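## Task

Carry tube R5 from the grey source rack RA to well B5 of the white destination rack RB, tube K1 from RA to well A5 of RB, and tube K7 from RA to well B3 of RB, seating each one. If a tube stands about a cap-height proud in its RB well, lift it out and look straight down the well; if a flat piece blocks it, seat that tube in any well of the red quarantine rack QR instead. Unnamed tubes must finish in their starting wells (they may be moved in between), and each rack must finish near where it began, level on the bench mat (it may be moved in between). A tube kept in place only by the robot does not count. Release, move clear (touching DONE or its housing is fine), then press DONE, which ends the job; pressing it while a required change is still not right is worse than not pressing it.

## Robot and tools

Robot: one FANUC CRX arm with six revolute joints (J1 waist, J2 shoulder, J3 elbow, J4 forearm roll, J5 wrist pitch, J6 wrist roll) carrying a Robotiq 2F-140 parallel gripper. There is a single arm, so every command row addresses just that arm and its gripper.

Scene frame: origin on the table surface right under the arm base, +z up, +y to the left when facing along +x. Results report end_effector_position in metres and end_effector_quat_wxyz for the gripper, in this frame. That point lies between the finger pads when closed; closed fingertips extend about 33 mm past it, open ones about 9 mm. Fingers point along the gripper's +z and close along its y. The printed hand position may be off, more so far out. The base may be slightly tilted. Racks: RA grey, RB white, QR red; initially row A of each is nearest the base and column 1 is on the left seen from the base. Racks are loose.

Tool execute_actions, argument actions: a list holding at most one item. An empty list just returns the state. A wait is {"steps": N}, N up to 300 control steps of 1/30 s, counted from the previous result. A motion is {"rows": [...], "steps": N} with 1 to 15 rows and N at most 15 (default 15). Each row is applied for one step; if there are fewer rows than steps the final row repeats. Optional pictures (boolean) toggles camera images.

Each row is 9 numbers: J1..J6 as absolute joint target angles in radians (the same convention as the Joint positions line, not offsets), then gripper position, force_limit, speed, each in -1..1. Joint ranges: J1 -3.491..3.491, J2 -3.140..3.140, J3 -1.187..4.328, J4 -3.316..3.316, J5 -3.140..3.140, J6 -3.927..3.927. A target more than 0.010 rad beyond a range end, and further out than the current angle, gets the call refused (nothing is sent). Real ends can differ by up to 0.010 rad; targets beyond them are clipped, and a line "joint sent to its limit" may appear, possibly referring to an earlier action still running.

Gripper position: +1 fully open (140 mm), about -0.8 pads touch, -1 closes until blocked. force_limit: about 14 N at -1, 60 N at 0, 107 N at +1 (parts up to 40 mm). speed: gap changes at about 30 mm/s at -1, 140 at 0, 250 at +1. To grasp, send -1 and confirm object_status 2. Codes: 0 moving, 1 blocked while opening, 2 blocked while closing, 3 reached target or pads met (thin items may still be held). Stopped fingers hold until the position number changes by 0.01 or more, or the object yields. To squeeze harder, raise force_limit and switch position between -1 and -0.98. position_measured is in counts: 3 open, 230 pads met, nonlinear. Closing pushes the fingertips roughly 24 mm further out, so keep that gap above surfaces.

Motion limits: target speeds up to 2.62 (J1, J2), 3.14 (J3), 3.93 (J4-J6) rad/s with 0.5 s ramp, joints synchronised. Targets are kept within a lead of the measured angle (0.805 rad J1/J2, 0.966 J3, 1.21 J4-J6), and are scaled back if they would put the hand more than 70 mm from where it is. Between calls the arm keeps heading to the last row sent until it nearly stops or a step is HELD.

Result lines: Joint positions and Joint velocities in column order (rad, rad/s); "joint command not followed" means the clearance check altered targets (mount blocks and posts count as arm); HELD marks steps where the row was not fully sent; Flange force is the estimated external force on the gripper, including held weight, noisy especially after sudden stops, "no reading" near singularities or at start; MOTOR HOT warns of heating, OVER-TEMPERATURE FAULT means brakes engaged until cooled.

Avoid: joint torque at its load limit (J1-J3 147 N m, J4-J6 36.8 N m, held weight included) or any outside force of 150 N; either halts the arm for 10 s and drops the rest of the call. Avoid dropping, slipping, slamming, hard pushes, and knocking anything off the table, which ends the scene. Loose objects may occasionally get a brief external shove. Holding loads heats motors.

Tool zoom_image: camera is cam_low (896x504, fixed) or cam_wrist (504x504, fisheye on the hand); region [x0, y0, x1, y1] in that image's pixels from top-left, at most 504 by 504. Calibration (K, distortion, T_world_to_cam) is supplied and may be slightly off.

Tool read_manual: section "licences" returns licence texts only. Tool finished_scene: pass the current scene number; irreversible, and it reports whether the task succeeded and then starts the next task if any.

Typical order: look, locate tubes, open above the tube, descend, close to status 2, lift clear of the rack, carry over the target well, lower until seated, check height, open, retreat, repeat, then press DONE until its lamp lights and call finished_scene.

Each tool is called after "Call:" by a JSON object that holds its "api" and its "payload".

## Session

Call:
{"api": "execute_actions", "payload": {"actions": []}}

Scene clock: 0.00 s of 15600.00 s.
end_effector_position=(+0.3903, -0.2005, +0.2432) position_measured=3 object_status=3 end_effector_quat_wxyz=(-0.515, +0.702, +0.479, +0.115)
Joint positions: [-0.455  0.471  0.271 -0.47  -1.928 -3.025]
Joint velocities: [ 0.002  0.002  0.    -0.     0.    -0.   ]
Flange force (N, the push that the arm receives, along the gripper's own x y z axes): no reading
camera_calibration (this result's frames):
cam_wrist: T_world_to_cam=[[0.776698, 0.0324077, -0.629039, -0.136233], [-0.326779, -0.83303, -0.446404, 0.076055], [-0.538475, 0.552278, -0.636423, 0.666222], [0, 0, 0, 1]] pos_world=[0.489408, -0.300169, 0.372254]

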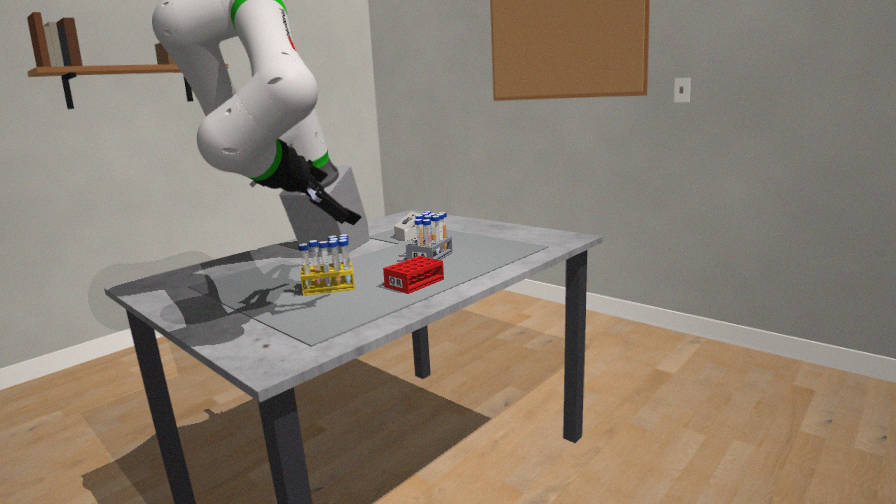

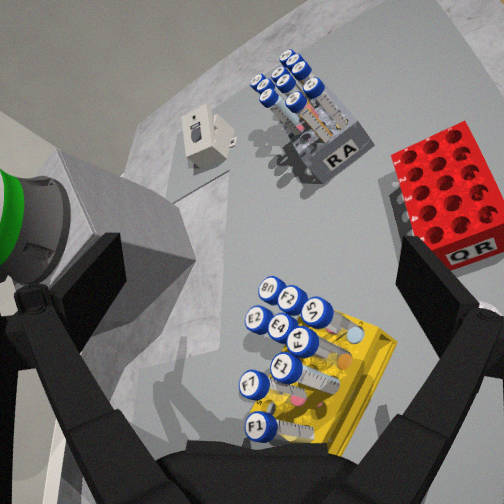

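Call:
{"api": "execute_actions", "payload": {"actions": [{"rows":[[-0.2,0.1,0.1,0,-1.7,-1.5,1,0,0]],"steps":15}], "pictures": false}}

Call:
{"api": "execute_actions", "payload": {"actions": [{"steps":40}], "pictures": false}}

Call:
{"api": "execute_actions", "payload": {"actions": [{"rows":[[0.766,-0.227,-0.606,0.386,-1.319,0.8,1,0,0]],"steps":15}], "pictures": false}}

Call:
{"api": "execute_actions", "payload": {"actions": [{"steps":60}]}}

Scene clock: 6.83 s of 15600.00 s.
end_effector_position=(+0.3919, -0.2499, +0.2774) position_measured=3 object_status=3 end_effector_quat_wxyz=(-0.310, +0.434, +0.825, +0.186)
Joint positions: [-0.303  0.25   0.169 -0.19  -1.792 -2.204]
Joint velocities: [ 0.435 -0.63  -0.291  0.796  0.385  2.934]
Flange force (N, the push that the arm receives, along the gripper's own x y z axes): [-3.8 7.9 -1.8]
Steps of this call (steps 1 to 90: nothing new was sent; then 3.33 s passed at rest; steps 91 to 105: all 15 steps of this action). Readings (joint positions | what the end effector reports):
91: [-0.455 0.471 0.271 -0.470 -1.928 -3.025] | position_measured=3 object_status=3
92: [-0.454 0.470 0.270 -0.469 -1.927 -3.021] | position_measured=3 object_status=3
94: [-0.447 0.460 0.266 -0.455 -1.921 -2.987] | position_measured=3 object_status=3
98: [-0.411 0.407 0.241 -0.389 -1.888 -2.816] | position_measured=3 object_status=3
105: the state above

Scene clock: 8.17 s of 15600.00 s.
end_effector_position=(+0.4035, -0.2924, +0.3142) position_measured=3 object_status=3 end_effector_quat_wxyz=(-0.160, +0.083, +0.968, +0.176)
Joint positions: [-0.2  0.1  0.1  0.  -1.7 -1.5]
Joint velocities: [-0.002  0.001  0.    -0.001 -0.     0.   ]
Flange force (N, the push that the arm receives, along the gripper's own x y z axes): [-9.0 0.5 -2.8]
Steps of this call (steps 1 to 30: the robot went on to your last target; steps 31 to 40: nothing new was sent). Readings (joint positions | what the end effector reports):
1: [-0.289 0.229 0.159 -0.164 -1.779 -2.106] | position_measured=3 object_status=3
2: [-0.275 0.209 0.150 -0.138 -1.767 -2.012] | position_measured=3 object_status=3
4: [-0.251 0.174 0.134 -0.093 -1.745 -1.846] | position_measured=3 object_status=3
8: [-0.216 0.123 0.111 -0.029 -1.714 -1.608] | position_measured=3 object_status=3
40: the state above
The arm was judged still, so your last target was given up. Only a new action makes it travel on or press farther. Fingers that are still opening or closing keep moving.

Scene clock: 8.67 s of 15600.00 s.
end_effector_position=(+0.4097, -0.1852, +0.3068) position_measured=3 object_status=3 end_effector_quat_wxyz=(-0.086, -0.418, +0.895, +0.130)
Joint positions: [ 0.196 -0.043 -0.208  0.168 -1.534 -0.882]
Joint velocities: [ 1.021 -0.33  -0.713  0.388  0.381  1.876]
Flange force (N, the push that the arm receives, along the gripper's own x y z axes): [-9.4 -3.3 -0.5]
Steps of this call (steps 1 to 15: all 15 steps of this action). Readings (joint positions | what the end effector reports):
1: [-0.200 0.100 0.100 0.000 -1.700 -1.500] | position_measured=3 object_status=3
2: [-0.197 0.099 0.098 0.002 -1.699 -1.496] | position_measured=3 object_status=3
4: [-0.175 0.090 0.078 0.012 -1.688 -1.462] | position_measured=3 object_status=3
8: [-0.061 0.044 -0.021 0.066 -1.635 -1.291] | position_measured=3 object_status=3
15: the state above

Scene clock: 10.67 s of 15600.00 s.
end_effector_position=(+0.4001, -0.0405, +0.3017) position_measured=3 object_status=3 end_effector_quat_wxyz=(-0.000, +1.000, +0.028, +0.000)
Joint positions: [ 0.766 -0.227 -0.606  0.386 -1.319  0.8  ]
Joint velocities: [ 0.001  0.001  0.    -0.     0.     0.   ]
Flange force (N, the push that the arm receives, along the gripper's own x y z axes): [3.0 -5.3 -1.7]
Steps of this call (steps 1 to 45: the robot went on to your last target; steps 46 to 60: nothing new was sent). Readings (joint positions | what the end effector reports):
1: [0.230 -0.054 -0.232 0.181 -1.521 -0.817] | position_measured=3 object_status=3
2: [0.264 -0.065 -0.255 0.194 -1.508 -0.749] | position_measured=3 object_status=3
4: [0.330 -0.086 -0.301 0.219 -1.483 -0.604] | position_measured=3 object_status=3
8: [0.454 -0.126 -0.388 0.267 -1.437 -0.273] | position_measured=3 object_status=3
60: the state above
The arm was judged still, so your last target was given up. Only a new action makes it travel on or press farther. Fingers that are still opening or closing keep moving.
camera_calibration (this result's frames):
cam_wrist: T_world_to_cam=[[0.0610394, -0.996953, -0.0485692, -0.0426697], [-0.919098, -0.0751168, 0.386802, 0.254945], [-0.389272, 0.0210297, -0.920883, 0.624985], [0, 0, 0, 1]] pos_world=[0.480213, -0.0365323, 0.474852]

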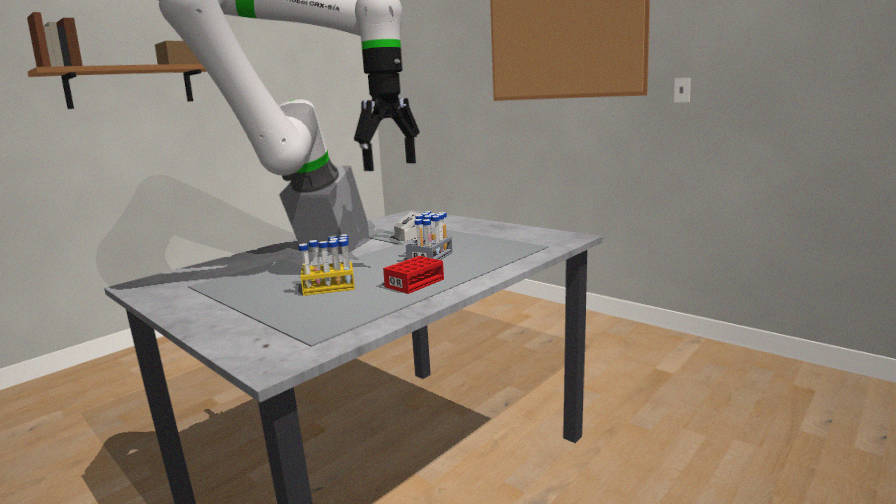

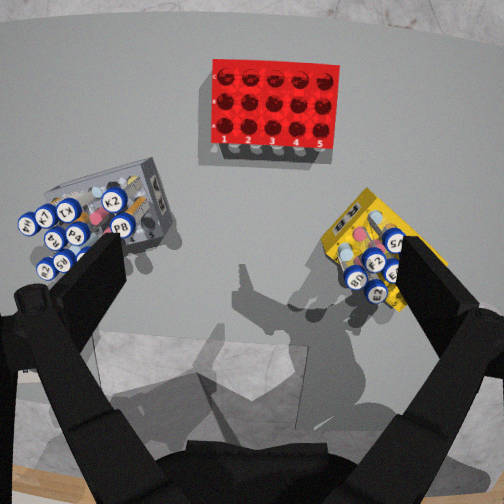

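Call:
{"api": "execute_actions", "payload": {"actions": [{"rows":[[1.2146,0.0235,-0.5868,0.306,-1.2385,0.548,1,0,0]],"steps":15}], "pictures": false}}

Call:
{"api": "execute_actions", "payload": {"actions": [{"steps":30}]}}

Call:
{"api": "zoom_image", "payload": {"camera": "cam_wrist", "region": [150,100,390,300]}}

Scene clock: 44.37 s of 15600.00 s.
end_effector_position=(+0.3677, +0.1002, +0.2941) position_measured=3 object_status=3 end_effector_quat_wxyz=(-0.004, +0.995, +0.102, -0.001)
Joint positions: [ 1.068 -0.058 -0.593  0.332 -1.265  0.63 ]
Joint velocities: [ 0.755  0.421  0.032 -0.135  0.134 -0.423]
Flange force (N, the push that the arm receives, along the gripper's own x y z axes): [6.1 -6.6 0.1]
Steps of this call (steps 1 to 90: nothing new was sent; then 30.20 s passed at rest; steps 91 to 105: all 15 steps of this action). Readings (joint positions | what the end effector reports):
91: [0.766 -0.227 -0.606 0.386 -1.319 0.800] | position_measured=3 object_status=3
92: [0.769 -0.226 -0.606 0.386 -1.319 0.799] | position_measured=3 object_status=3
94: [0.791 -0.213 -0.605 0.382 -1.314 0.786] | position_measured=3 object_status=3
98: [0.890 -0.157 -0.601 0.364 -1.297 0.730] | position_measured=3 object_status=3
105: the state above

Scene clock: 45.37 s of 15600.00 s.
end_effector_position=(+0.3348, +0.1598, +0.2895) position_measured=3 object_status=3 end_effector_quat_wxyz=(+0.000, +0.991, +0.135, -0.000)
Joint positions: [ 1.215  0.023 -0.587  0.306 -1.238  0.548]
Joint velocities: [ 0.001  0.001 -0.     0.001  0.001 -0.   ]
Flange force (N, the push that the arm receives, along the gripper's own x y z axes): [2.5 -6.5 -0.4]
Steps of this call (steps 1 to 30: the robot went on to your last target). Readings (joint positions | what the end effector reports):
1: [1.094 -0.044 -0.592 0.328 -1.260 0.616] | position_measured=3 object_status=3
2: [1.119 -0.030 -0.591 0.323 -1.256 0.602] | position_measured=3 object_status=3
4: [1.166 -0.004 -0.589 0.315 -1.247 0.576] | position_measured=3 object_status=3
8: [1.212 0.022 -0.587 0.306 -1.239 0.549] | position_measured=3 object_status=3
30: the state above
The arm was judged still, so your last target was given up. Only a new action makes it travel on or press farther. Fingers that are still opening or closing keep moving.
camera_calibration (this result's frames):
cam_wrist: T_world_to_cam=[[0.273781, -0.960586, -0.0481541, 0.0832011], [-0.88135, -0.270612, 0.387287, 0.233143], [-0.385053, -0.063591, -0.920701, 0.596265], [0, 0, 0, 1]] pos_world=[0.412296, 0.18093, 0.462695]

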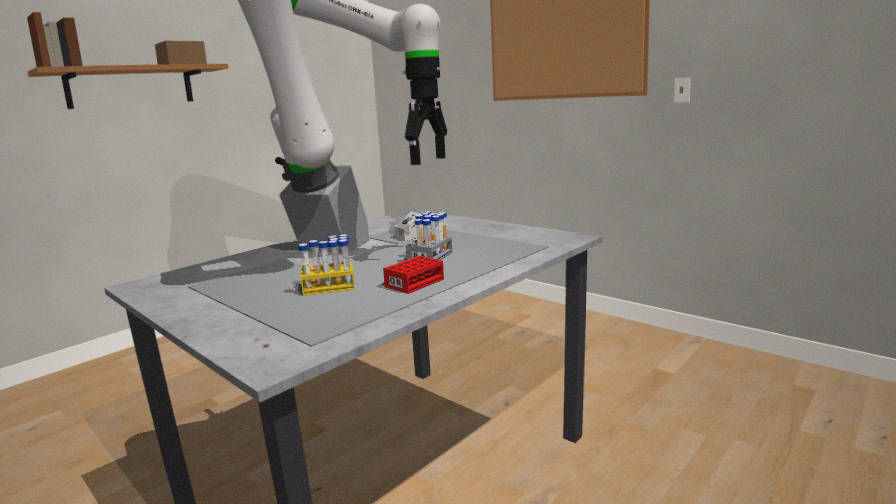

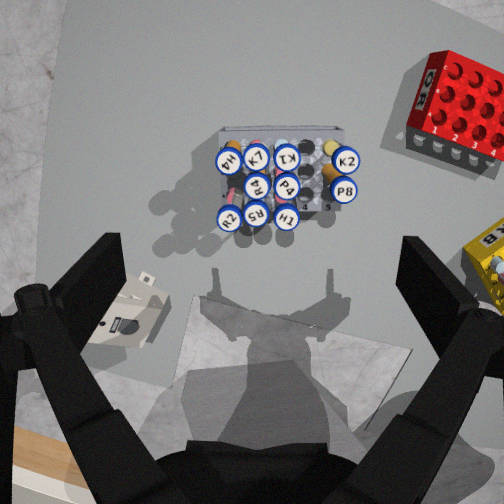

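Region (150, 100, 390, 300) of cam_wrist's 504x504 image, scaled by 2.100, with more detail than that image has.

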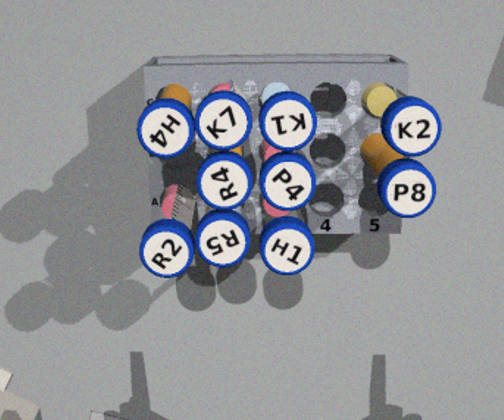

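Call:
{"api": "execute_actions", "payload": {"actions": [{"rows":[[1.1,0.05,-0.6,0.35,-1.15,-0.17,-0.42,0,0.5],[1.1,0.05,-0.6,0.35,-1.15,-0.17,-0.42,0,0.5],[1.1,0.05,-0.6,0.35,-1.15,-0.17,-0.42,0,0.5],[1.1,0.05,-0.6,0.35,-1.15,-0.17,-0.42,0,0.5],[1.1,0.05,-0.6,0.35,-1.15,-0.17,-0.42,0,0.5],[1.1,0.05,-0.6,0.35,-1.15,-0.17,-0.42,0,0.5],[1.0372,0.1601,-0.6663,0.398,-0.9895,-0.174,-0.42,0,0.5]],"steps":15}], "pictures": false}}

Call:
{"api": "execute_actions", "payload": {"actions": [{"steps":25}]}}

Scene clock: 104.13 s of 15600.00 s.
end_effector_position=(+0.3708, +0.1497, +0.2315) position_measured=143 object_status=0 end_effector_quat_wxyz=(-0.005, +0.980, -0.199, +0.003)
Joint positions: [ 1.075  0.108 -0.635  0.374 -1.066 -0.063]
Joint velocities: [-0.407  0.579 -0.357  0.243  0.819 -1.177]
Flange force (N, the push that the arm receives, along the gripper's own x y z axes): [11.4 -14.0 -1.6]
Steps of this call (steps 1 to 90: nothing new was sent; then 55.27 s passed at rest; steps 91 to 105: all 15 steps of this action). Readings (joint positions | what the end effector reports):
91: [1.215 0.024 -0.587 0.306 -1.238 0.548] | position_measured=3 object_status=0
92: [1.214 0.024 -0.587 0.306 -1.238 0.544] | position_measured=6 object_status=0
94: [1.209 0.025 -0.587 0.308 -1.234 0.510] | position_measured=28 object_status=0
98: [1.182 0.031 -0.591 0.319 -1.213 0.339] | position_measured=70 object_status=0
105: the state above

Scene clock: 104.97 s of 15600.00 s.
end_effector_position=(+0.3720, +0.1468, +0.1995) position_measured=182 object_status=3 end_effector_quat_wxyz=(-0.000, +0.968, -0.251, -0.000)
Joint positions: [ 1.037  0.16  -0.666  0.398 -0.989 -0.174]
Joint velocities: [-0.    -0.001  0.    -0.     0.    -0.   ]
Flange force (N, the push that the arm receives, along the gripper's own x y z axes): [-2.4 -6.0 0.8]
Steps of this call (steps 1 to 25: the robot went on to your last target). Readings (joint positions | what the end effector reports):
1: [1.063 0.126 -0.646 0.382 -1.040 -0.099] | position_measured=154 object_status=0
2: [1.053 0.140 -0.654 0.388 -1.020 -0.129] | position_measured=164 object_status=0
4: [1.040 0.156 -0.664 0.396 -0.996 -0.165] | position_measured=182 object_status=0
8: [1.037 0.160 -0.666 0.398 -0.990 -0.174] | position_measured=182 object_status=0
25: the state above
camera_calibration (this result's frames):
cam_wrist: T_world_to_cam=[[-0.480133, -0.875844, -0.0486791, 0.324355], [-0.817354, 0.426544, 0.38729, 0.171164], [-0.318442, 0.225739, -0.920672, 0.459597], [0, 0, 0, 1]] pos_world=[0.44199, 0.107326, 0.372638]

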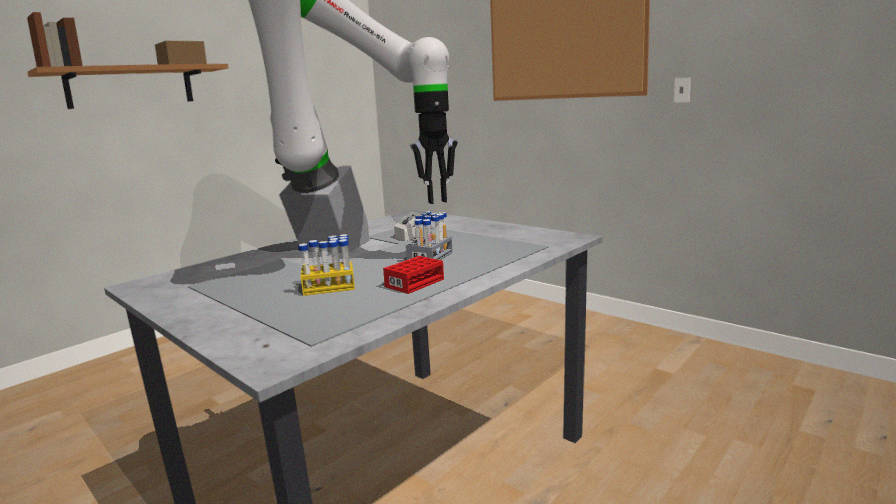

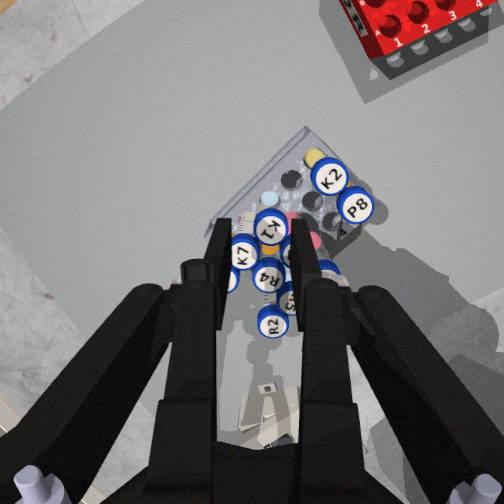

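Call:
{"api": "execute_actions", "payload": {"actions": [{"rows":[[0.9903,0.2168,-0.7048,0.4408,-0.8943,-0.19,-0.42,0,0.5]],"steps":15}]}}

Scene clock: 120.03 s of 15600.00 s.
end_effector_position=(+0.3748, +0.1424, +0.1640) position_measured=182 object_status=3 end_effector_quat_wxyz=(+0.002, +0.968, -0.252, -0.001)
Joint positions: [ 0.99   0.217 -0.705  0.441 -0.894 -0.19 ]
Joint velocities: [-0.     0.002 -0.001  0.     0.    -0.   ]
Flange force (N, the push that the arm receives, along the gripper's own x y z axes): [-1.8 -9.0 3.4]
Steps of this call (steps 1 to 15: the robot went on to your last target; steps 16 to 90: nothing new was sent; then 11.57 s passed at rest; steps 91 to 105: all 15 steps of this action). Readings (joint positions | what the end effector reports):
91: [1.037 0.160 -0.666 0.398 -0.989 -0.174] | position_measured=182 object_status=3
92: [1.035 0.162 -0.668 0.400 -0.985 -0.175] | position_measured=182 object_status=3
94: [1.019 0.182 -0.681 0.415 -0.953 -0.180] | position_measured=182 object_status=3
98: [0.992 0.215 -0.704 0.439 -0.898 -0.189] | position_measured=182 object_status=3
105: the state above
camera_calibration (this result's frames):
cam_wrist: T_world_to_cam=[[-0.482786, -0.874602, -0.0445897, 0.320261], [-0.815206, 0.430231, 0.387736, 0.187638], [-0.319931, 0.223544, -0.920691, 0.429671], [0, 0, 0, 1]] pos_world=[0.445047, 0.103323, 0.33712]

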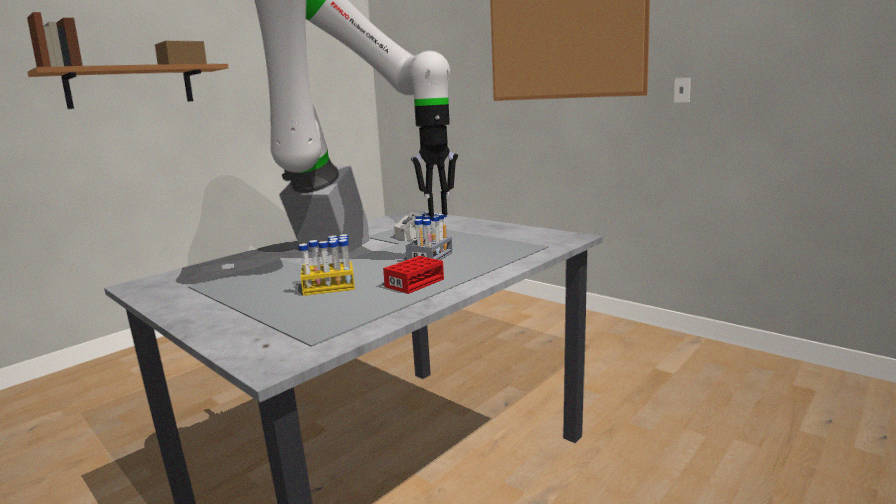

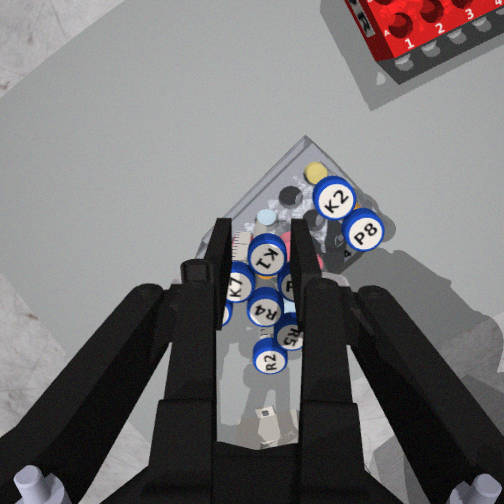

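Call:
{"api": "execute_actions", "payload": {"actions": [{"rows":[[0.984,0.220,-0.707,0.4434,-0.8885,-0.19,-0.45,0,0],[0.982,0.223,-0.709,0.4455,-0.8836,-0.192,-0.45,0,0],[0.980,0.226,-0.711,0.4477,-0.8787,-0.194,-0.45,0,0],[0.978,0.229,-0.713,0.45,-0.8738,-0.195,-0.45,0,0],[0.9763,0.232,-0.7151,0.4522,-0.8689,-0.196,-0.45,0,0]],"steps":15}]}}

Scene clock: 133.03 s of 15600.00 s.
end_effector_position=(+0.3748, +0.1405, +0.1543) position_measured=186 object_status=3 end_effector_quat_wxyz=(+0.002, +0.967, -0.254, -0.002)
Joint positions: [ 0.976  0.232 -0.715  0.452 -0.869 -0.196]
Joint velocities: [-0.    -0.     0.     0.001  0.001 -0.001]
Flange force (N, the push that the arm receives, along the gripper's own x y z axes): [-3.1 -7.9 2.6]
Steps of this call (steps 1 to 15: the robot went on to your last target; steps 16 to 90: nothing new was sent; then 9.50 s passed at rest; steps 91 to 105: all 15 steps of this action). Readings (joint positions | what the end effector reports):
91: [0.990 0.217 -0.705 0.441 -0.894 -0.190] | position_measured=182 object_status=0
92: [0.989 0.218 -0.705 0.442 -0.893 -0.190] | position_measured=183 object_status=0
94: [0.984 0.222 -0.708 0.444 -0.886 -0.192] | position_measured=186 object_status=0
98: [0.977 0.230 -0.714 0.451 -0.872 -0.195] | position_measured=186 object_status=0
105: the state above
camera_calibration (this result's frames):
cam_wrist: T_world_to_cam=[[-0.485702, -0.873066, -0.0429975, 0.318845], [-0.812888, 0.433043, 0.38947, 0.190701], [-0.321413, 0.224118, -0.920035, 0.421535], [0, 0, 0, 1]] pos_world=[0.445369, 0.101317, 0.327264]

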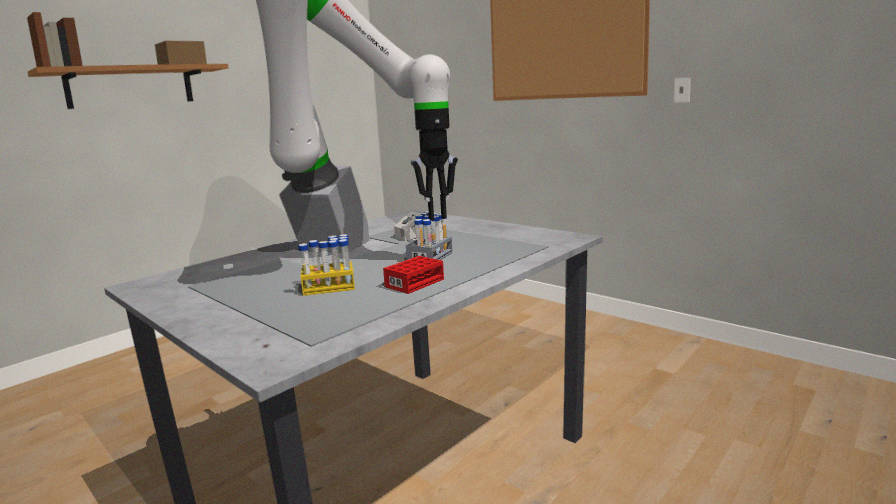

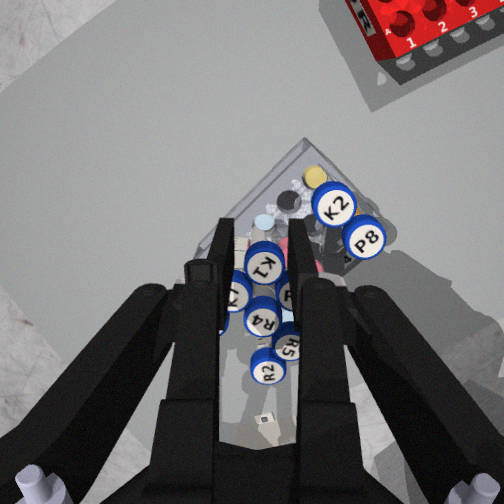

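Clear. Down to ~.145, grip.

Call:
{"api": "execute_actions", "payload": {"actions": [{"rows":[[0.9725,0.238,-0.7193,0.457,-0.8585,-0.2,-0.45,0,0],[0.9725,0.238,-0.7193,0.457,-0.8585,-0.2,-0.45,0,0],[0.9673,0.247,-0.7253,0.4636,-0.8437,-0.204,-0.45,0,0]],"steps":12}], "pictures": false}}

Call:
{"api": "execute_actions", "payload": {"actions": [{"rows":[[0.9673,0.247,-0.7253,0.4636,-0.8437,-0.204,-1,-0.3,-0.5]],"steps":15}]}}

Scene clock: 141.23 s of 15600.00 s.
end_effector_position=(+0.3741, +0.1404, +0.1455) position_measured=186 object_status=3 end_effector_quat_wxyz=(+0.002, +0.967, -0.254, -0.002)
Joint positions: [ 0.967  0.247 -0.725  0.464 -0.844 -0.204]
Joint velocities: [-0.001  0.002 -0.001  0.001  0.003 -0.001]
Flange force (N, the push that the arm receives, along the gripper's own x y z axes): [-2.3 -8.3 0.9]
Steps of this call (steps 1 to 15: the robot went on to your last target; steps 16 to 90: nothing new was sent; then 4.80 s passed at rest; steps 91 to 102: all 12 steps of this action). Readings (joint positions | what the end effector reports):
91: [0.976 0.232 -0.715 0.452 -0.869 -0.196] | position_measured=186 object_status=3
92: [0.975 0.233 -0.716 0.453 -0.866 -0.197] | position_measured=186 object_status=3
94: [0.972 0.238 -0.719 0.457 -0.858 -0.200] | position_measured=186 object_status=3
98: [0.968 0.246 -0.725 0.463 -0.845 -0.204] | position_measured=186 object_status=3
102: the state above

Scene clock: 141.73 s of 15600.00 s.
end_effector_position=(+0.3741, +0.1404, +0.1455) position_measured=202 object_status=2 end_effector_quat_wxyz=(+0.002, +0.967, -0.254, -0.002)
Joint positions: [ 0.967  0.247 -0.725  0.464 -0.844 -0.204]
Joint velocities: [ 0.001 -0.     0.    -0.    -0.    -0.   ]
Flange force (N, the push that the arm receives, along the gripper's own x y z axes): [-1.9 -6.6 -2.1]
Steps of this call (steps 1 to 15: all 15 steps of this action). Readings (joint positions | what the end effector reports):
1: [0.967 0.247 -0.725 0.464 -0.844 -0.204] | position_measured=186 object_status=0
2: [0.967 0.247 -0.725 0.464 -0.844 -0.204] | position_measured=187 object_status=0
4: [0.967 0.247 -0.725 0.464 -0.844 -0.204] | position_measured=197 object_status=0
8: [0.967 0.247 -0.725 0.464 -0.844 -0.204] | position_measured=202 object_status=0
15: the state above
camera_calibration (this result's frames):
cam_wrist: T_world_to_cam=[[-0.486111, -0.872835, -0.0430717, 0.318137], [-0.812304, 0.433124, 0.390596, 0.193182], [-0.322271, 0.22486, -0.919554, 0.413343], [0, 0, 0, 1]] pos_world=[0.444781, 0.101065, 0.318338]

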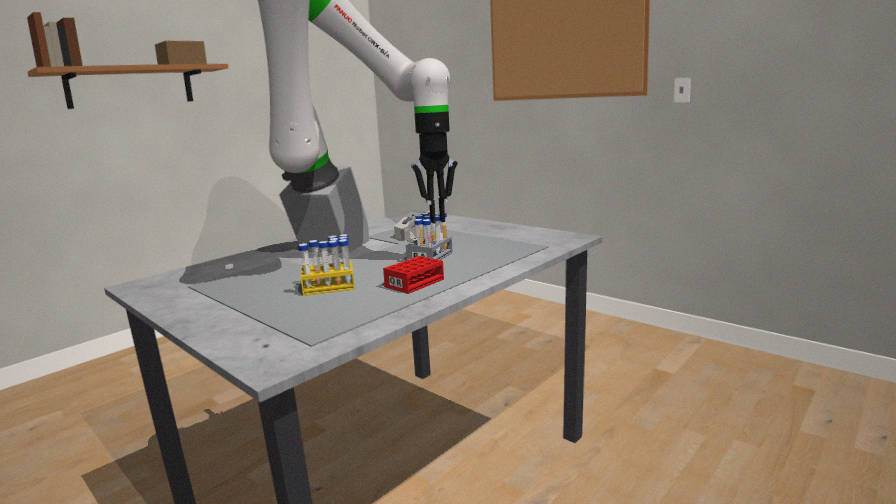

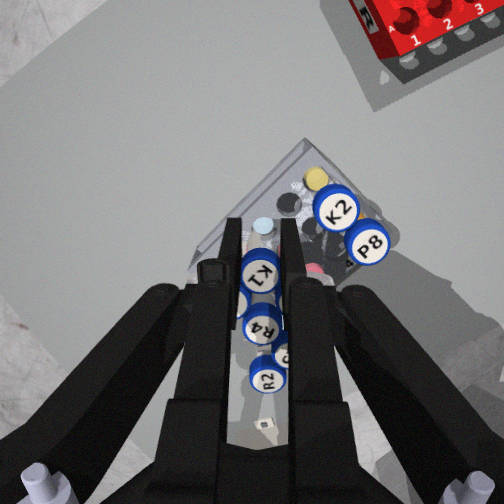

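Call:
{"api": "execute_actions", "payload": {"actions": [{"rows":[[0.9853,0.2168,-0.7048,0.4408,-0.8943,-0.187,-1,-0.3,-0.5],[0.9853,0.2168,-0.7048,0.4408,-0.8943,-0.187,-1,-0.3,-0.5],[0.9853,0.2168,-0.7048,0.4408,-0.8943,-0.187,-1,-0.3,-0.5],[0.9853,0.2168,-0.7048,0.4408,-0.8943,-0.187,-1,-0.3,-0.5],[1.0192,0.1601,-0.6663,0.398,-0.9895,-0.16,-1,-0.3,-0.5]],"steps":15}], "pictures": false}}

Call:
{"api": "execute_actions", "payload": {"actions": [{"rows":[[1.094,0.027,-0.595,0.3375,-1.2003,-0.133,-1,-0.3,-0.5]],"steps":15}], "pictures": false}}

Call:
{"api": "execute_actions", "payload": {"actions": [{"steps":10}]}}

Scene clock: 155.47 s of 15600.00 s.
end_effector_position=(+0.3742, +0.1404, +0.1965) position_measured=202 object_status=2 end_effector_quat_wxyz=(+0.002, +0.968, -0.252, -0.003)
Joint positions: [ 1.019  0.16  -0.667  0.398 -0.989 -0.16 ]
Joint velocities: [ 0.003 -0.006  0.004 -0.004 -0.009  0.003]
Flange force (N, the push that the arm receives, along the gripper's own x y z axes): [-0.6 -8.3 0.2]
Steps of this call (steps 1 to 15: the robot went on to your last target; steps 16 to 90: nothing new was sent; then 10.23 s passed at rest; steps 91 to 105: all 15 steps of this action). Readings (joint positions | what the end effector reports):
91: [0.967 0.247 -0.725 0.464 -0.844 -0.204] | position_measured=202 object_status=2
92: [0.968 0.245 -0.724 0.462 -0.847 -0.203] | position_measured=202 object_status=2
94: [0.977 0.230 -0.713 0.450 -0.873 -0.194] | position_measured=202 object_status=2
98: [1.000 0.191 -0.688 0.422 -0.937 -0.175] | position_measured=202 object_status=2
105: the state above

Scene clock: 155.97 s of 15600.00 s.
end_effector_position=(+0.3648, +0.1295, +0.2716) position_measured=202 object_status=2 end_effector_quat_wxyz=(+0.002, +0.968, -0.251, -0.003)
Joint positions: [ 1.094  0.027 -0.595  0.338 -1.2   -0.133]
Joint velocities: [ 0.001 -0.003  0.003 -0.001 -0.003  0.001]
Flange force (N, the push that the arm receives, along the gripper's own x y z axes): [-2.9 -5.7 0.5]
Steps of this call (steps 1 to 15: all 15 steps of this action). Readings (joint positions | what the end effector reports):
1: [1.019 0.160 -0.666 0.398 -0.989 -0.160] | position_measured=202 object_status=2
2: [1.021 0.157 -0.665 0.397 -0.994 -0.159] | position_measured=202 object_status=2
4: [1.033 0.136 -0.654 0.387 -1.028 -0.155] | position_measured=202 object_status=2
8: [1.079 0.054 -0.609 0.350 -1.157 -0.138] | position_measured=202 object_status=2
15: the state above

Scene clock: 156.30 s of 15600.00 s.
end_effector_position=(+0.3648, +0.1295, +0.2717) position_measured=202 object_status=2 end_effector_quat_wxyz=(+0.002, +0.968, -0.251, -0.003)
Joint positions: [ 1.094  0.027 -0.595  0.337 -1.2   -0.133]
Joint velocities: [-0.    -0.001  0.001 -0.     0.    -0.   ]
Flange force (N, the push that the arm receives, along the gripper's own x y z axes): [-2.6 -5.7 -0.8]
Steps of this call (steps 1 to 10: the robot went on to your last target). Readings (joint positions | what the end effector reports):
1: [1.094 0.027 -0.595 0.338 -1.200 -0.133] | position_measured=202 object_status=2
2: [1.094 0.027 -0.595 0.338 -1.200 -0.133] | position_measured=202 object_status=2
4: [1.094 0.027 -0.595 0.338 -1.200 -0.133] | position_measured=202 object_status=2
8: [1.094 0.027 -0.595 0.337 -1.200 -0.133] | position_measured=202 object_status=2
10: the state above
camera_calibration (this result's frames):
cam_wrist: T_world_to_cam=[[-0.479733, -0.876347, -0.0432803, 0.307682], [-0.815349, 0.427033, 0.39096, 0.142913], [-0.324134, 0.222845, -0.91939, 0.529835], [0, 0, 0, 1]] pos_world=[0.435867, 0.0905361, 0.444568]

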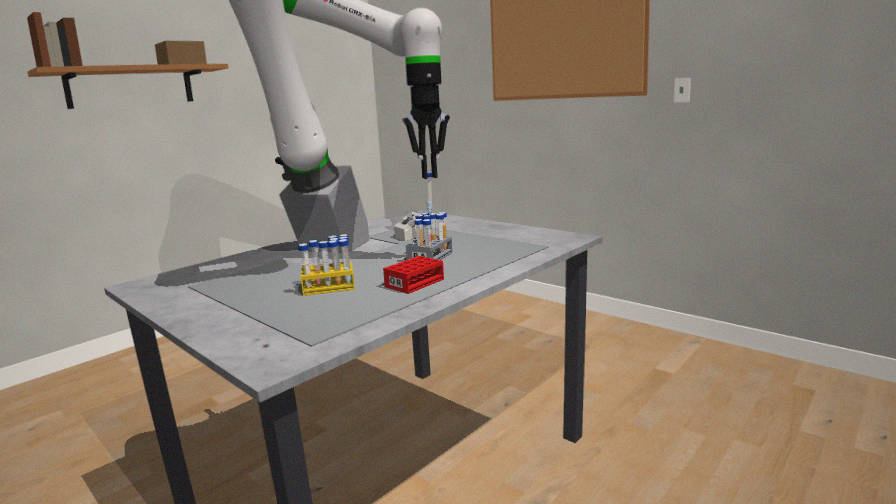

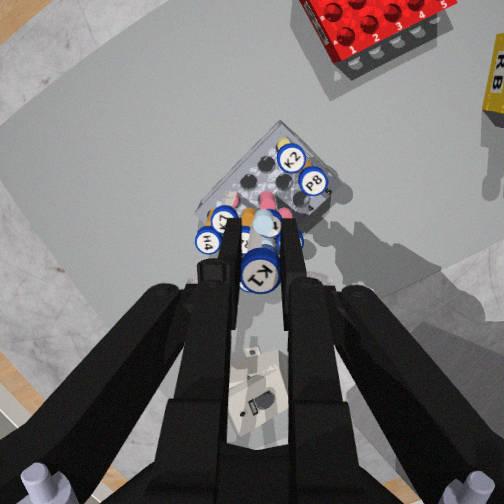

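Held. Go via overview to RB.

Call:
{"api": "execute_actions", "payload": {"actions": [{"rows":[[0.766,-0.227,-0.606,0.386,-1.319,0.1,-1,-0.3,-0.5]],"steps":15}], "pictures": false}}

Call:
{"api": "execute_actions", "payload": {"actions": [{"steps":10}], "pictures": false}}

Call:
{"api": "execute_actions", "payload": {"actions": [{"rows":[[0.474,-0.588,-0.772,0.394,-1.393,0.358,-1,-0.3,-0.5]],"steps":15}], "pictures": false}}

Call:
{"api": "execute_actions", "payload": {"actions": [{"steps":25}]}}

Call:
{"api": "zoom_image", "payload": {"camera": "cam_wrist", "region": [140,60,400,320]}}

Scene clock: 169.60 s of 15600.00 s.
end_effector_position=(+0.3997, -0.0131, +0.2974) position_measured=202 object_status=2 end_effector_quat_wxyz=(-0.001, +0.952, -0.306, -0.001)
Joint positions: [ 0.816 -0.188 -0.604  0.379 -1.301  0.064]
Joint velocities: [-0.582 -0.449 -0.019  0.086 -0.208  0.41 ]
Flange force (N, the push that the arm receives, along the gripper's own x y z axes): [2.3 3.0 -4.8]
Steps of this call (steps 1 to 15: the robot went on to your last target; steps 16 to 120: nothing new was sent; then 8.80 s passed at rest; steps 121 to 135: all 15 steps of this action). Readings (joint positions | what the end effector reports):
121: [1.094 0.027 -0.595 0.337 -1.200 -0.133] | position_measured=202 object_status=2
122: [1.092 0.025 -0.595 0.337 -1.201 -0.131] | position_measured=202 object_status=2
124: [1.070 0.007 -0.596 0.341 -1.209 -0.115] | position_measured=202 object_status=2
128: [0.975 -0.066 -0.599 0.355 -1.244 -0.048] | position_measured=202 object_status=2
135: the state above

Scene clock: 169.93 s of 15600.00 s.
end_effector_position=(+0.4001, -0.0404, +0.3016) position_measured=202 object_status=2 end_effector_quat_wxyz=(-0.000, +0.948, -0.317, +0.000)
Joint positions: [ 0.766 -0.227 -0.606  0.386 -1.319  0.1  ]
Joint velocities: [-0.001 -0.003 -0.    -0.001 -0.002  0.001]
Flange force (N, the push that the arm receives, along the gripper's own x y z axes): [-1.6 -5.9 -2.2]
Steps of this call (steps 1 to 10: the robot went on to your last target). Readings (joint positions | what the end effector reports):
1: [0.798 -0.202 -0.605 0.381 -1.307 0.077] | position_measured=202 object_status=2
2: [0.784 -0.213 -0.605 0.383 -1.312 0.087] | position_measured=202 object_status=2
4: [0.769 -0.224 -0.606 0.386 -1.318 0.098] | position_measured=202 object_status=2
8: [0.766 -0.227 -0.606 0.386 -1.319 0.100] | position_measured=202 object_status=2
10: the state above

Scene clock: 170.43 s of 15600.00 s.
end_effector_position=(+0.3302, -0.1679, +0.2925) position_measured=202 object_status=2 end_effector_quat_wxyz=(-0.001, +0.937, -0.349, -0.001)
Joint positions: [ 0.526 -0.524 -0.743  0.393 -1.38   0.312]
Joint velocities: [-0.539 -0.668 -0.307  0.014 -0.135  0.473]
Flange force (N, the push that the arm receives, along the gripper's own x y z axes): [-10.0 5.4 -6.4]
Steps of this call (steps 1 to 15: all 15 steps of this action). Readings (joint positions | what the end effector reports):
1: [0.766 -0.227 -0.606 0.386 -1.319 0.100] | position_measured=202 object_status=2
2: [0.764 -0.230 -0.607 0.386 -1.320 0.102] | position_measured=202 object_status=2
4: [0.746 -0.252 -0.618 0.387 -1.324 0.118] | position_measured=202 object_status=2
8: [0.667 -0.350 -0.663 0.389 -1.344 0.188] | position_measured=202 object_status=2
15: the state above

Scene clock: 171.27 s of 15600.00 s.
end_effector_position=(+0.3103, -0.1899, +0.2894) position_measured=202 object_status=2 end_effector_quat_wxyz=(+0.000, +0.934, -0.356, -0.000)
Joint positions: [ 0.474 -0.588 -0.772  0.394 -1.393  0.358]
Joint velocities: [-0.001  0.001  0.    -0.     0.    -0.   ]
Flange force (N, the push that the arm receives, along the gripper's own x y z axes): [-1.9 -6.2 -3.2]
Steps of this call (steps 1 to 25: the robot went on to your last target). Readings (joint positions | what the end effector reports):
1: [0.509 -0.545 -0.752 0.393 -1.384 0.327] | position_measured=202 object_status=2
2: [0.495 -0.562 -0.760 0.393 -1.388 0.339] | position_measured=202 object_status=2
4: [0.478 -0.582 -0.770 0.394 -1.392 0.354] | position_measured=202 object_status=2
8: [0.474 -0.588 -0.772 0.394 -1.393 0.358] | position_measured=202 object_status=2
25: the state above
camera_calibration (this result's frames):
cam_wrist: T_world_to_cam=[[-0.660297, -0.749476, -0.0478939, 0.0839127], [-0.703828, 0.595312, 0.387594, 0.226256], [-0.26198, 0.289636, -0.920585, 0.593367], [0, 0, 0, 1]] pos_world=[0.370103, -0.243663, 0.462568]

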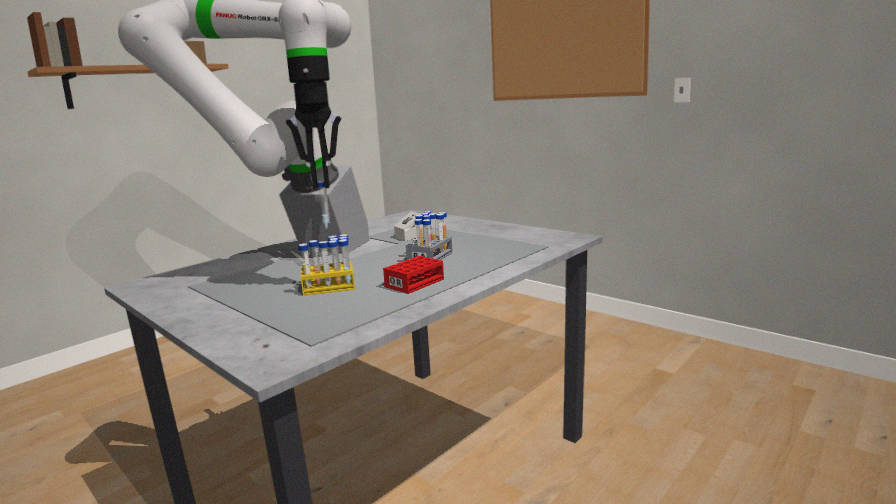

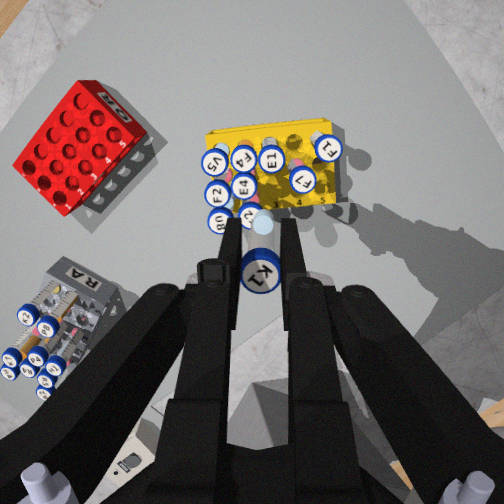

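Region (140, 60, 400, 320) of cam_wrist's 504x504 image, scaled by 1.938, with more detail than that image has.

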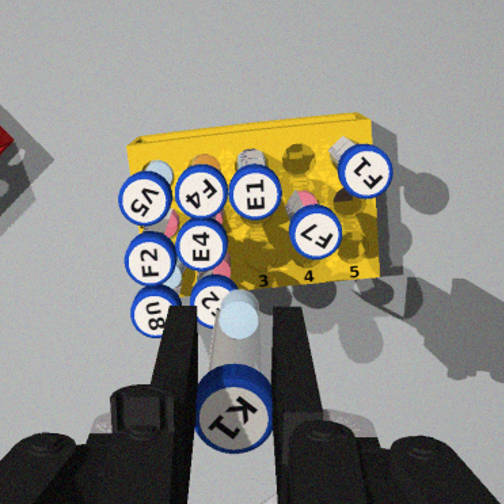

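Call:
{"api": "execute_actions", "payload": {"actions": [{"rows":[[0.40,-0.64,-0.80,0.394,-1.39,-1.1,-1,-0.3,-0.5]],"steps":15}], "pictures": false}}

Call:
{"api": "execute_actions", "payload": {"actions": [{"steps":20}], "pictures": false}}

Call:
{"api": "execute_actions", "payload": {"actions": [{"rows":[[0.1805,-0.6524,-0.935,0.397,-1.1907,-0.91,-1,-0.3,-0.5]],"steps":15}], "pictures": false}}

Call:
{"api": "execute_actions", "payload": {"actions": [{"steps":12}]}}

Call:
{"api": "zoom_image", "payload": {"camera": "cam_wrist", "region": [160,120,380,340]}}

Call:
{"api": "zoom_image", "payload": {"camera": "cam_low", "region": [250,170,400,310]}}

Scene clock: 227.70 s of 15600.00 s.
end_effector_position=(+0.2979, -0.2042, +0.2852) position_measured=202 object_status=2 end_effector_quat_wxyz=(+0.001, +0.693, -0.721, -0.000)
Joint positions: [ 0.427 -0.621 -0.79   0.394 -1.391 -0.476]
Joint velocities: [-0.139 -0.098 -0.053  0.     0.006 -3.04 ]
Flange force (N, the push that the arm receives, along the gripper's own x y z axes): [-4.6 0.4 -1.1]
Steps of this call (steps 1 to 15: the robot went on to your last target; steps 16 to 90: nothing new was sent; then 52.93 s passed at rest; steps 91 to 105: all 15 steps of this action). Readings (joint positions | what the end effector reports):
91: [0.474 -0.588 -0.772 0.394 -1.393 0.358] | position_measured=202 object_status=2
92: [0.474 -0.588 -0.772 0.394 -1.393 0.354] | position_measured=202 object_status=2
94: [0.472 -0.590 -0.773 0.394 -1.393 0.320] | position_measured=202 object_status=2
98: [0.461 -0.597 -0.777 0.394 -1.393 0.149] | position_measured=202 object_status=2
105: the state above

Scene clock: 228.37 s of 15600.00 s.
end_effector_position=(+0.2903, -0.2121, +0.2828) position_measured=202 object_status=2 end_effector_quat_wxyz=(-0.002, -0.425, +0.905, -0.000)
Joint positions: [ 0.4   -0.64  -0.8    0.394 -1.39  -1.1  ]
Joint velocities: [ 0.001 -0.001 -0.001  0.001 -0.    -0.   ]
Flange force (N, the push that the arm receives, along the gripper's own x y z axes): [-6.2 1.2 -3.1]
Steps of this call (steps 1 to 20: the robot went on to your last target). Readings (joint positions | what the end effector reports):
1: [0.423 -0.624 -0.791 0.394 -1.391 -0.575] | position_measured=202 object_status=2
2: [0.419 -0.627 -0.793 0.394 -1.391 -0.665] | position_measured=202 object_status=2
4: [0.412 -0.632 -0.796 0.394 -1.390 -0.821] | position_measured=202 object_status=2
8: [0.403 -0.638 -0.799 0.394 -1.390 -1.030] | position_measured=202 object_status=2
20: the state above

Scene clock: 228.87 s of 15600.00 s.
end_effector_position=(+0.2558, -0.2370, +0.2196) position_measured=203 object_status=2 end_effector_quat_wxyz=(+0.000, -0.440, +0.898, +0.000)
Joint positions: [ 0.181 -0.652 -0.935  0.397 -1.191 -0.91 ]
Joint velocities: [-0.     0.001 -0.003 -0.     0.006  0.005]
Flange force (N, the push that the arm receives, along the gripper's own x y z axes): [-6.7 -0.5 -3.0]
Steps of this call (steps 1 to 15: all 15 steps of this action). Readings (joint positions | what the end effector reports):
1: [0.400 -0.640 -0.800 0.394 -1.390 -1.100] | position_measured=202 object_status=2
2: [0.397 -0.640 -0.802 0.394 -1.387 -1.098] | position_measured=202 object_status=2
4: [0.375 -0.641 -0.815 0.394 -1.367 -1.080] | position_measured=202 object_status=2
8: [0.267 -0.648 -0.882 0.396 -1.269 -0.986] | position_measured=202 object_status=2
15: the state above

Scene clock: 229.27 s of 15600.00 s.
end_effector_position=(+0.2557, -0.2369, +0.2194) position_measured=203 object_status=2 end_effector_quat_wxyz=(+0.000, -0.440, +0.898, +0.000)
Joint positions: [ 0.181 -0.652 -0.935  0.397 -1.191 -0.91 ]
Joint velocities: [ 0.001 -0.001  0.    -0.    -0.     0.   ]
Flange force (N, the push that the arm receives, along the gripper's own x y z axes): [-6.5 -0.2 -1.8]
Steps of this call (steps 1 to 12: the robot went on to your last target). Readings (joint positions | what the end effector reports):
1: [0.181 -0.652 -0.935 0.397 -1.191 -0.910] | position_measured=203 object_status=2
2: [0.181 -0.652 -0.935 0.397 -1.191 -0.910] | position_measured=203 object_status=2
4: [0.181 -0.652 -0.935 0.397 -1.191 -0.910] | position_measured=203 object_status=2
8: [0.181 -0.652 -0.935 0.397 -1.191 -0.910] | position_measured=203 object_status=2
12: the state above
camera_calibration (this result's frames):
cam_wrist: T_world_to_cam=[[-0.792717, 0.607666, -0.0483915, 0.364781], [0.545879, 0.742959, 0.387333, -0.0415864], [0.271322, 0.28063, -0.920669, 0.389754], [0, 0, 0, 1]] pos_world=[0.20612, -0.300145, 0.392594]

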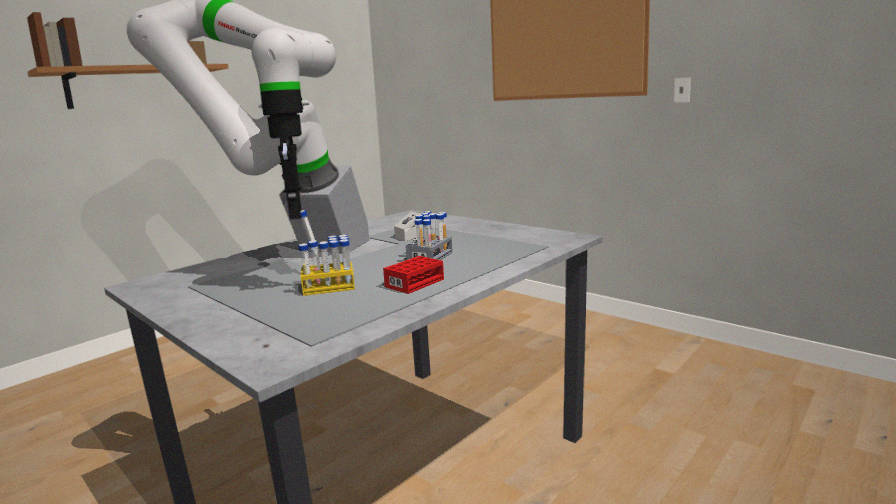

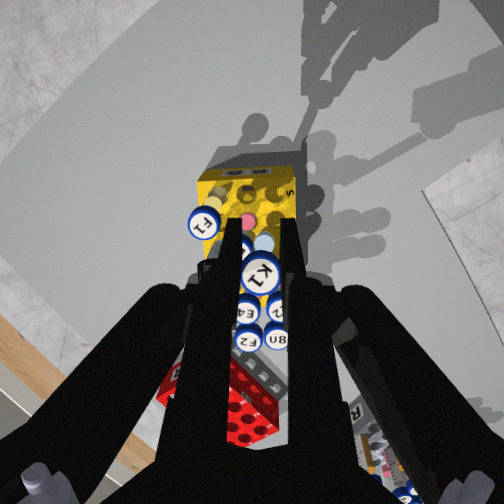

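Region (160, 120, 380, 340) of cam_wrist's 504x504 image, scaled by 2.291, with more detail than that image has.

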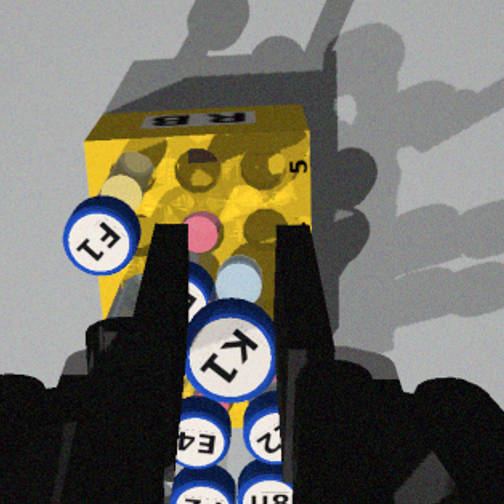

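Region (250, 170, 400, 310) of cam_low's 896x504 image, scaled by 3.360, with more detail than that image has; it fills the top 470 rows of this view, and the rest is white.

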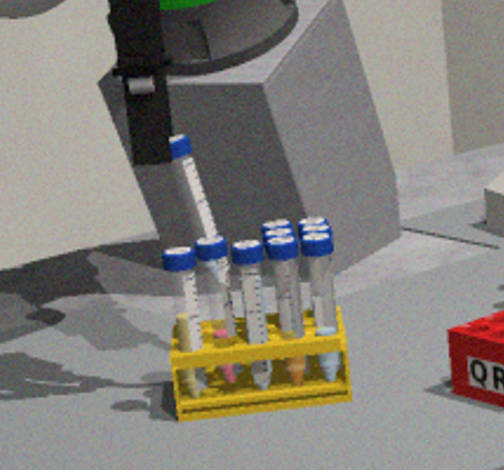

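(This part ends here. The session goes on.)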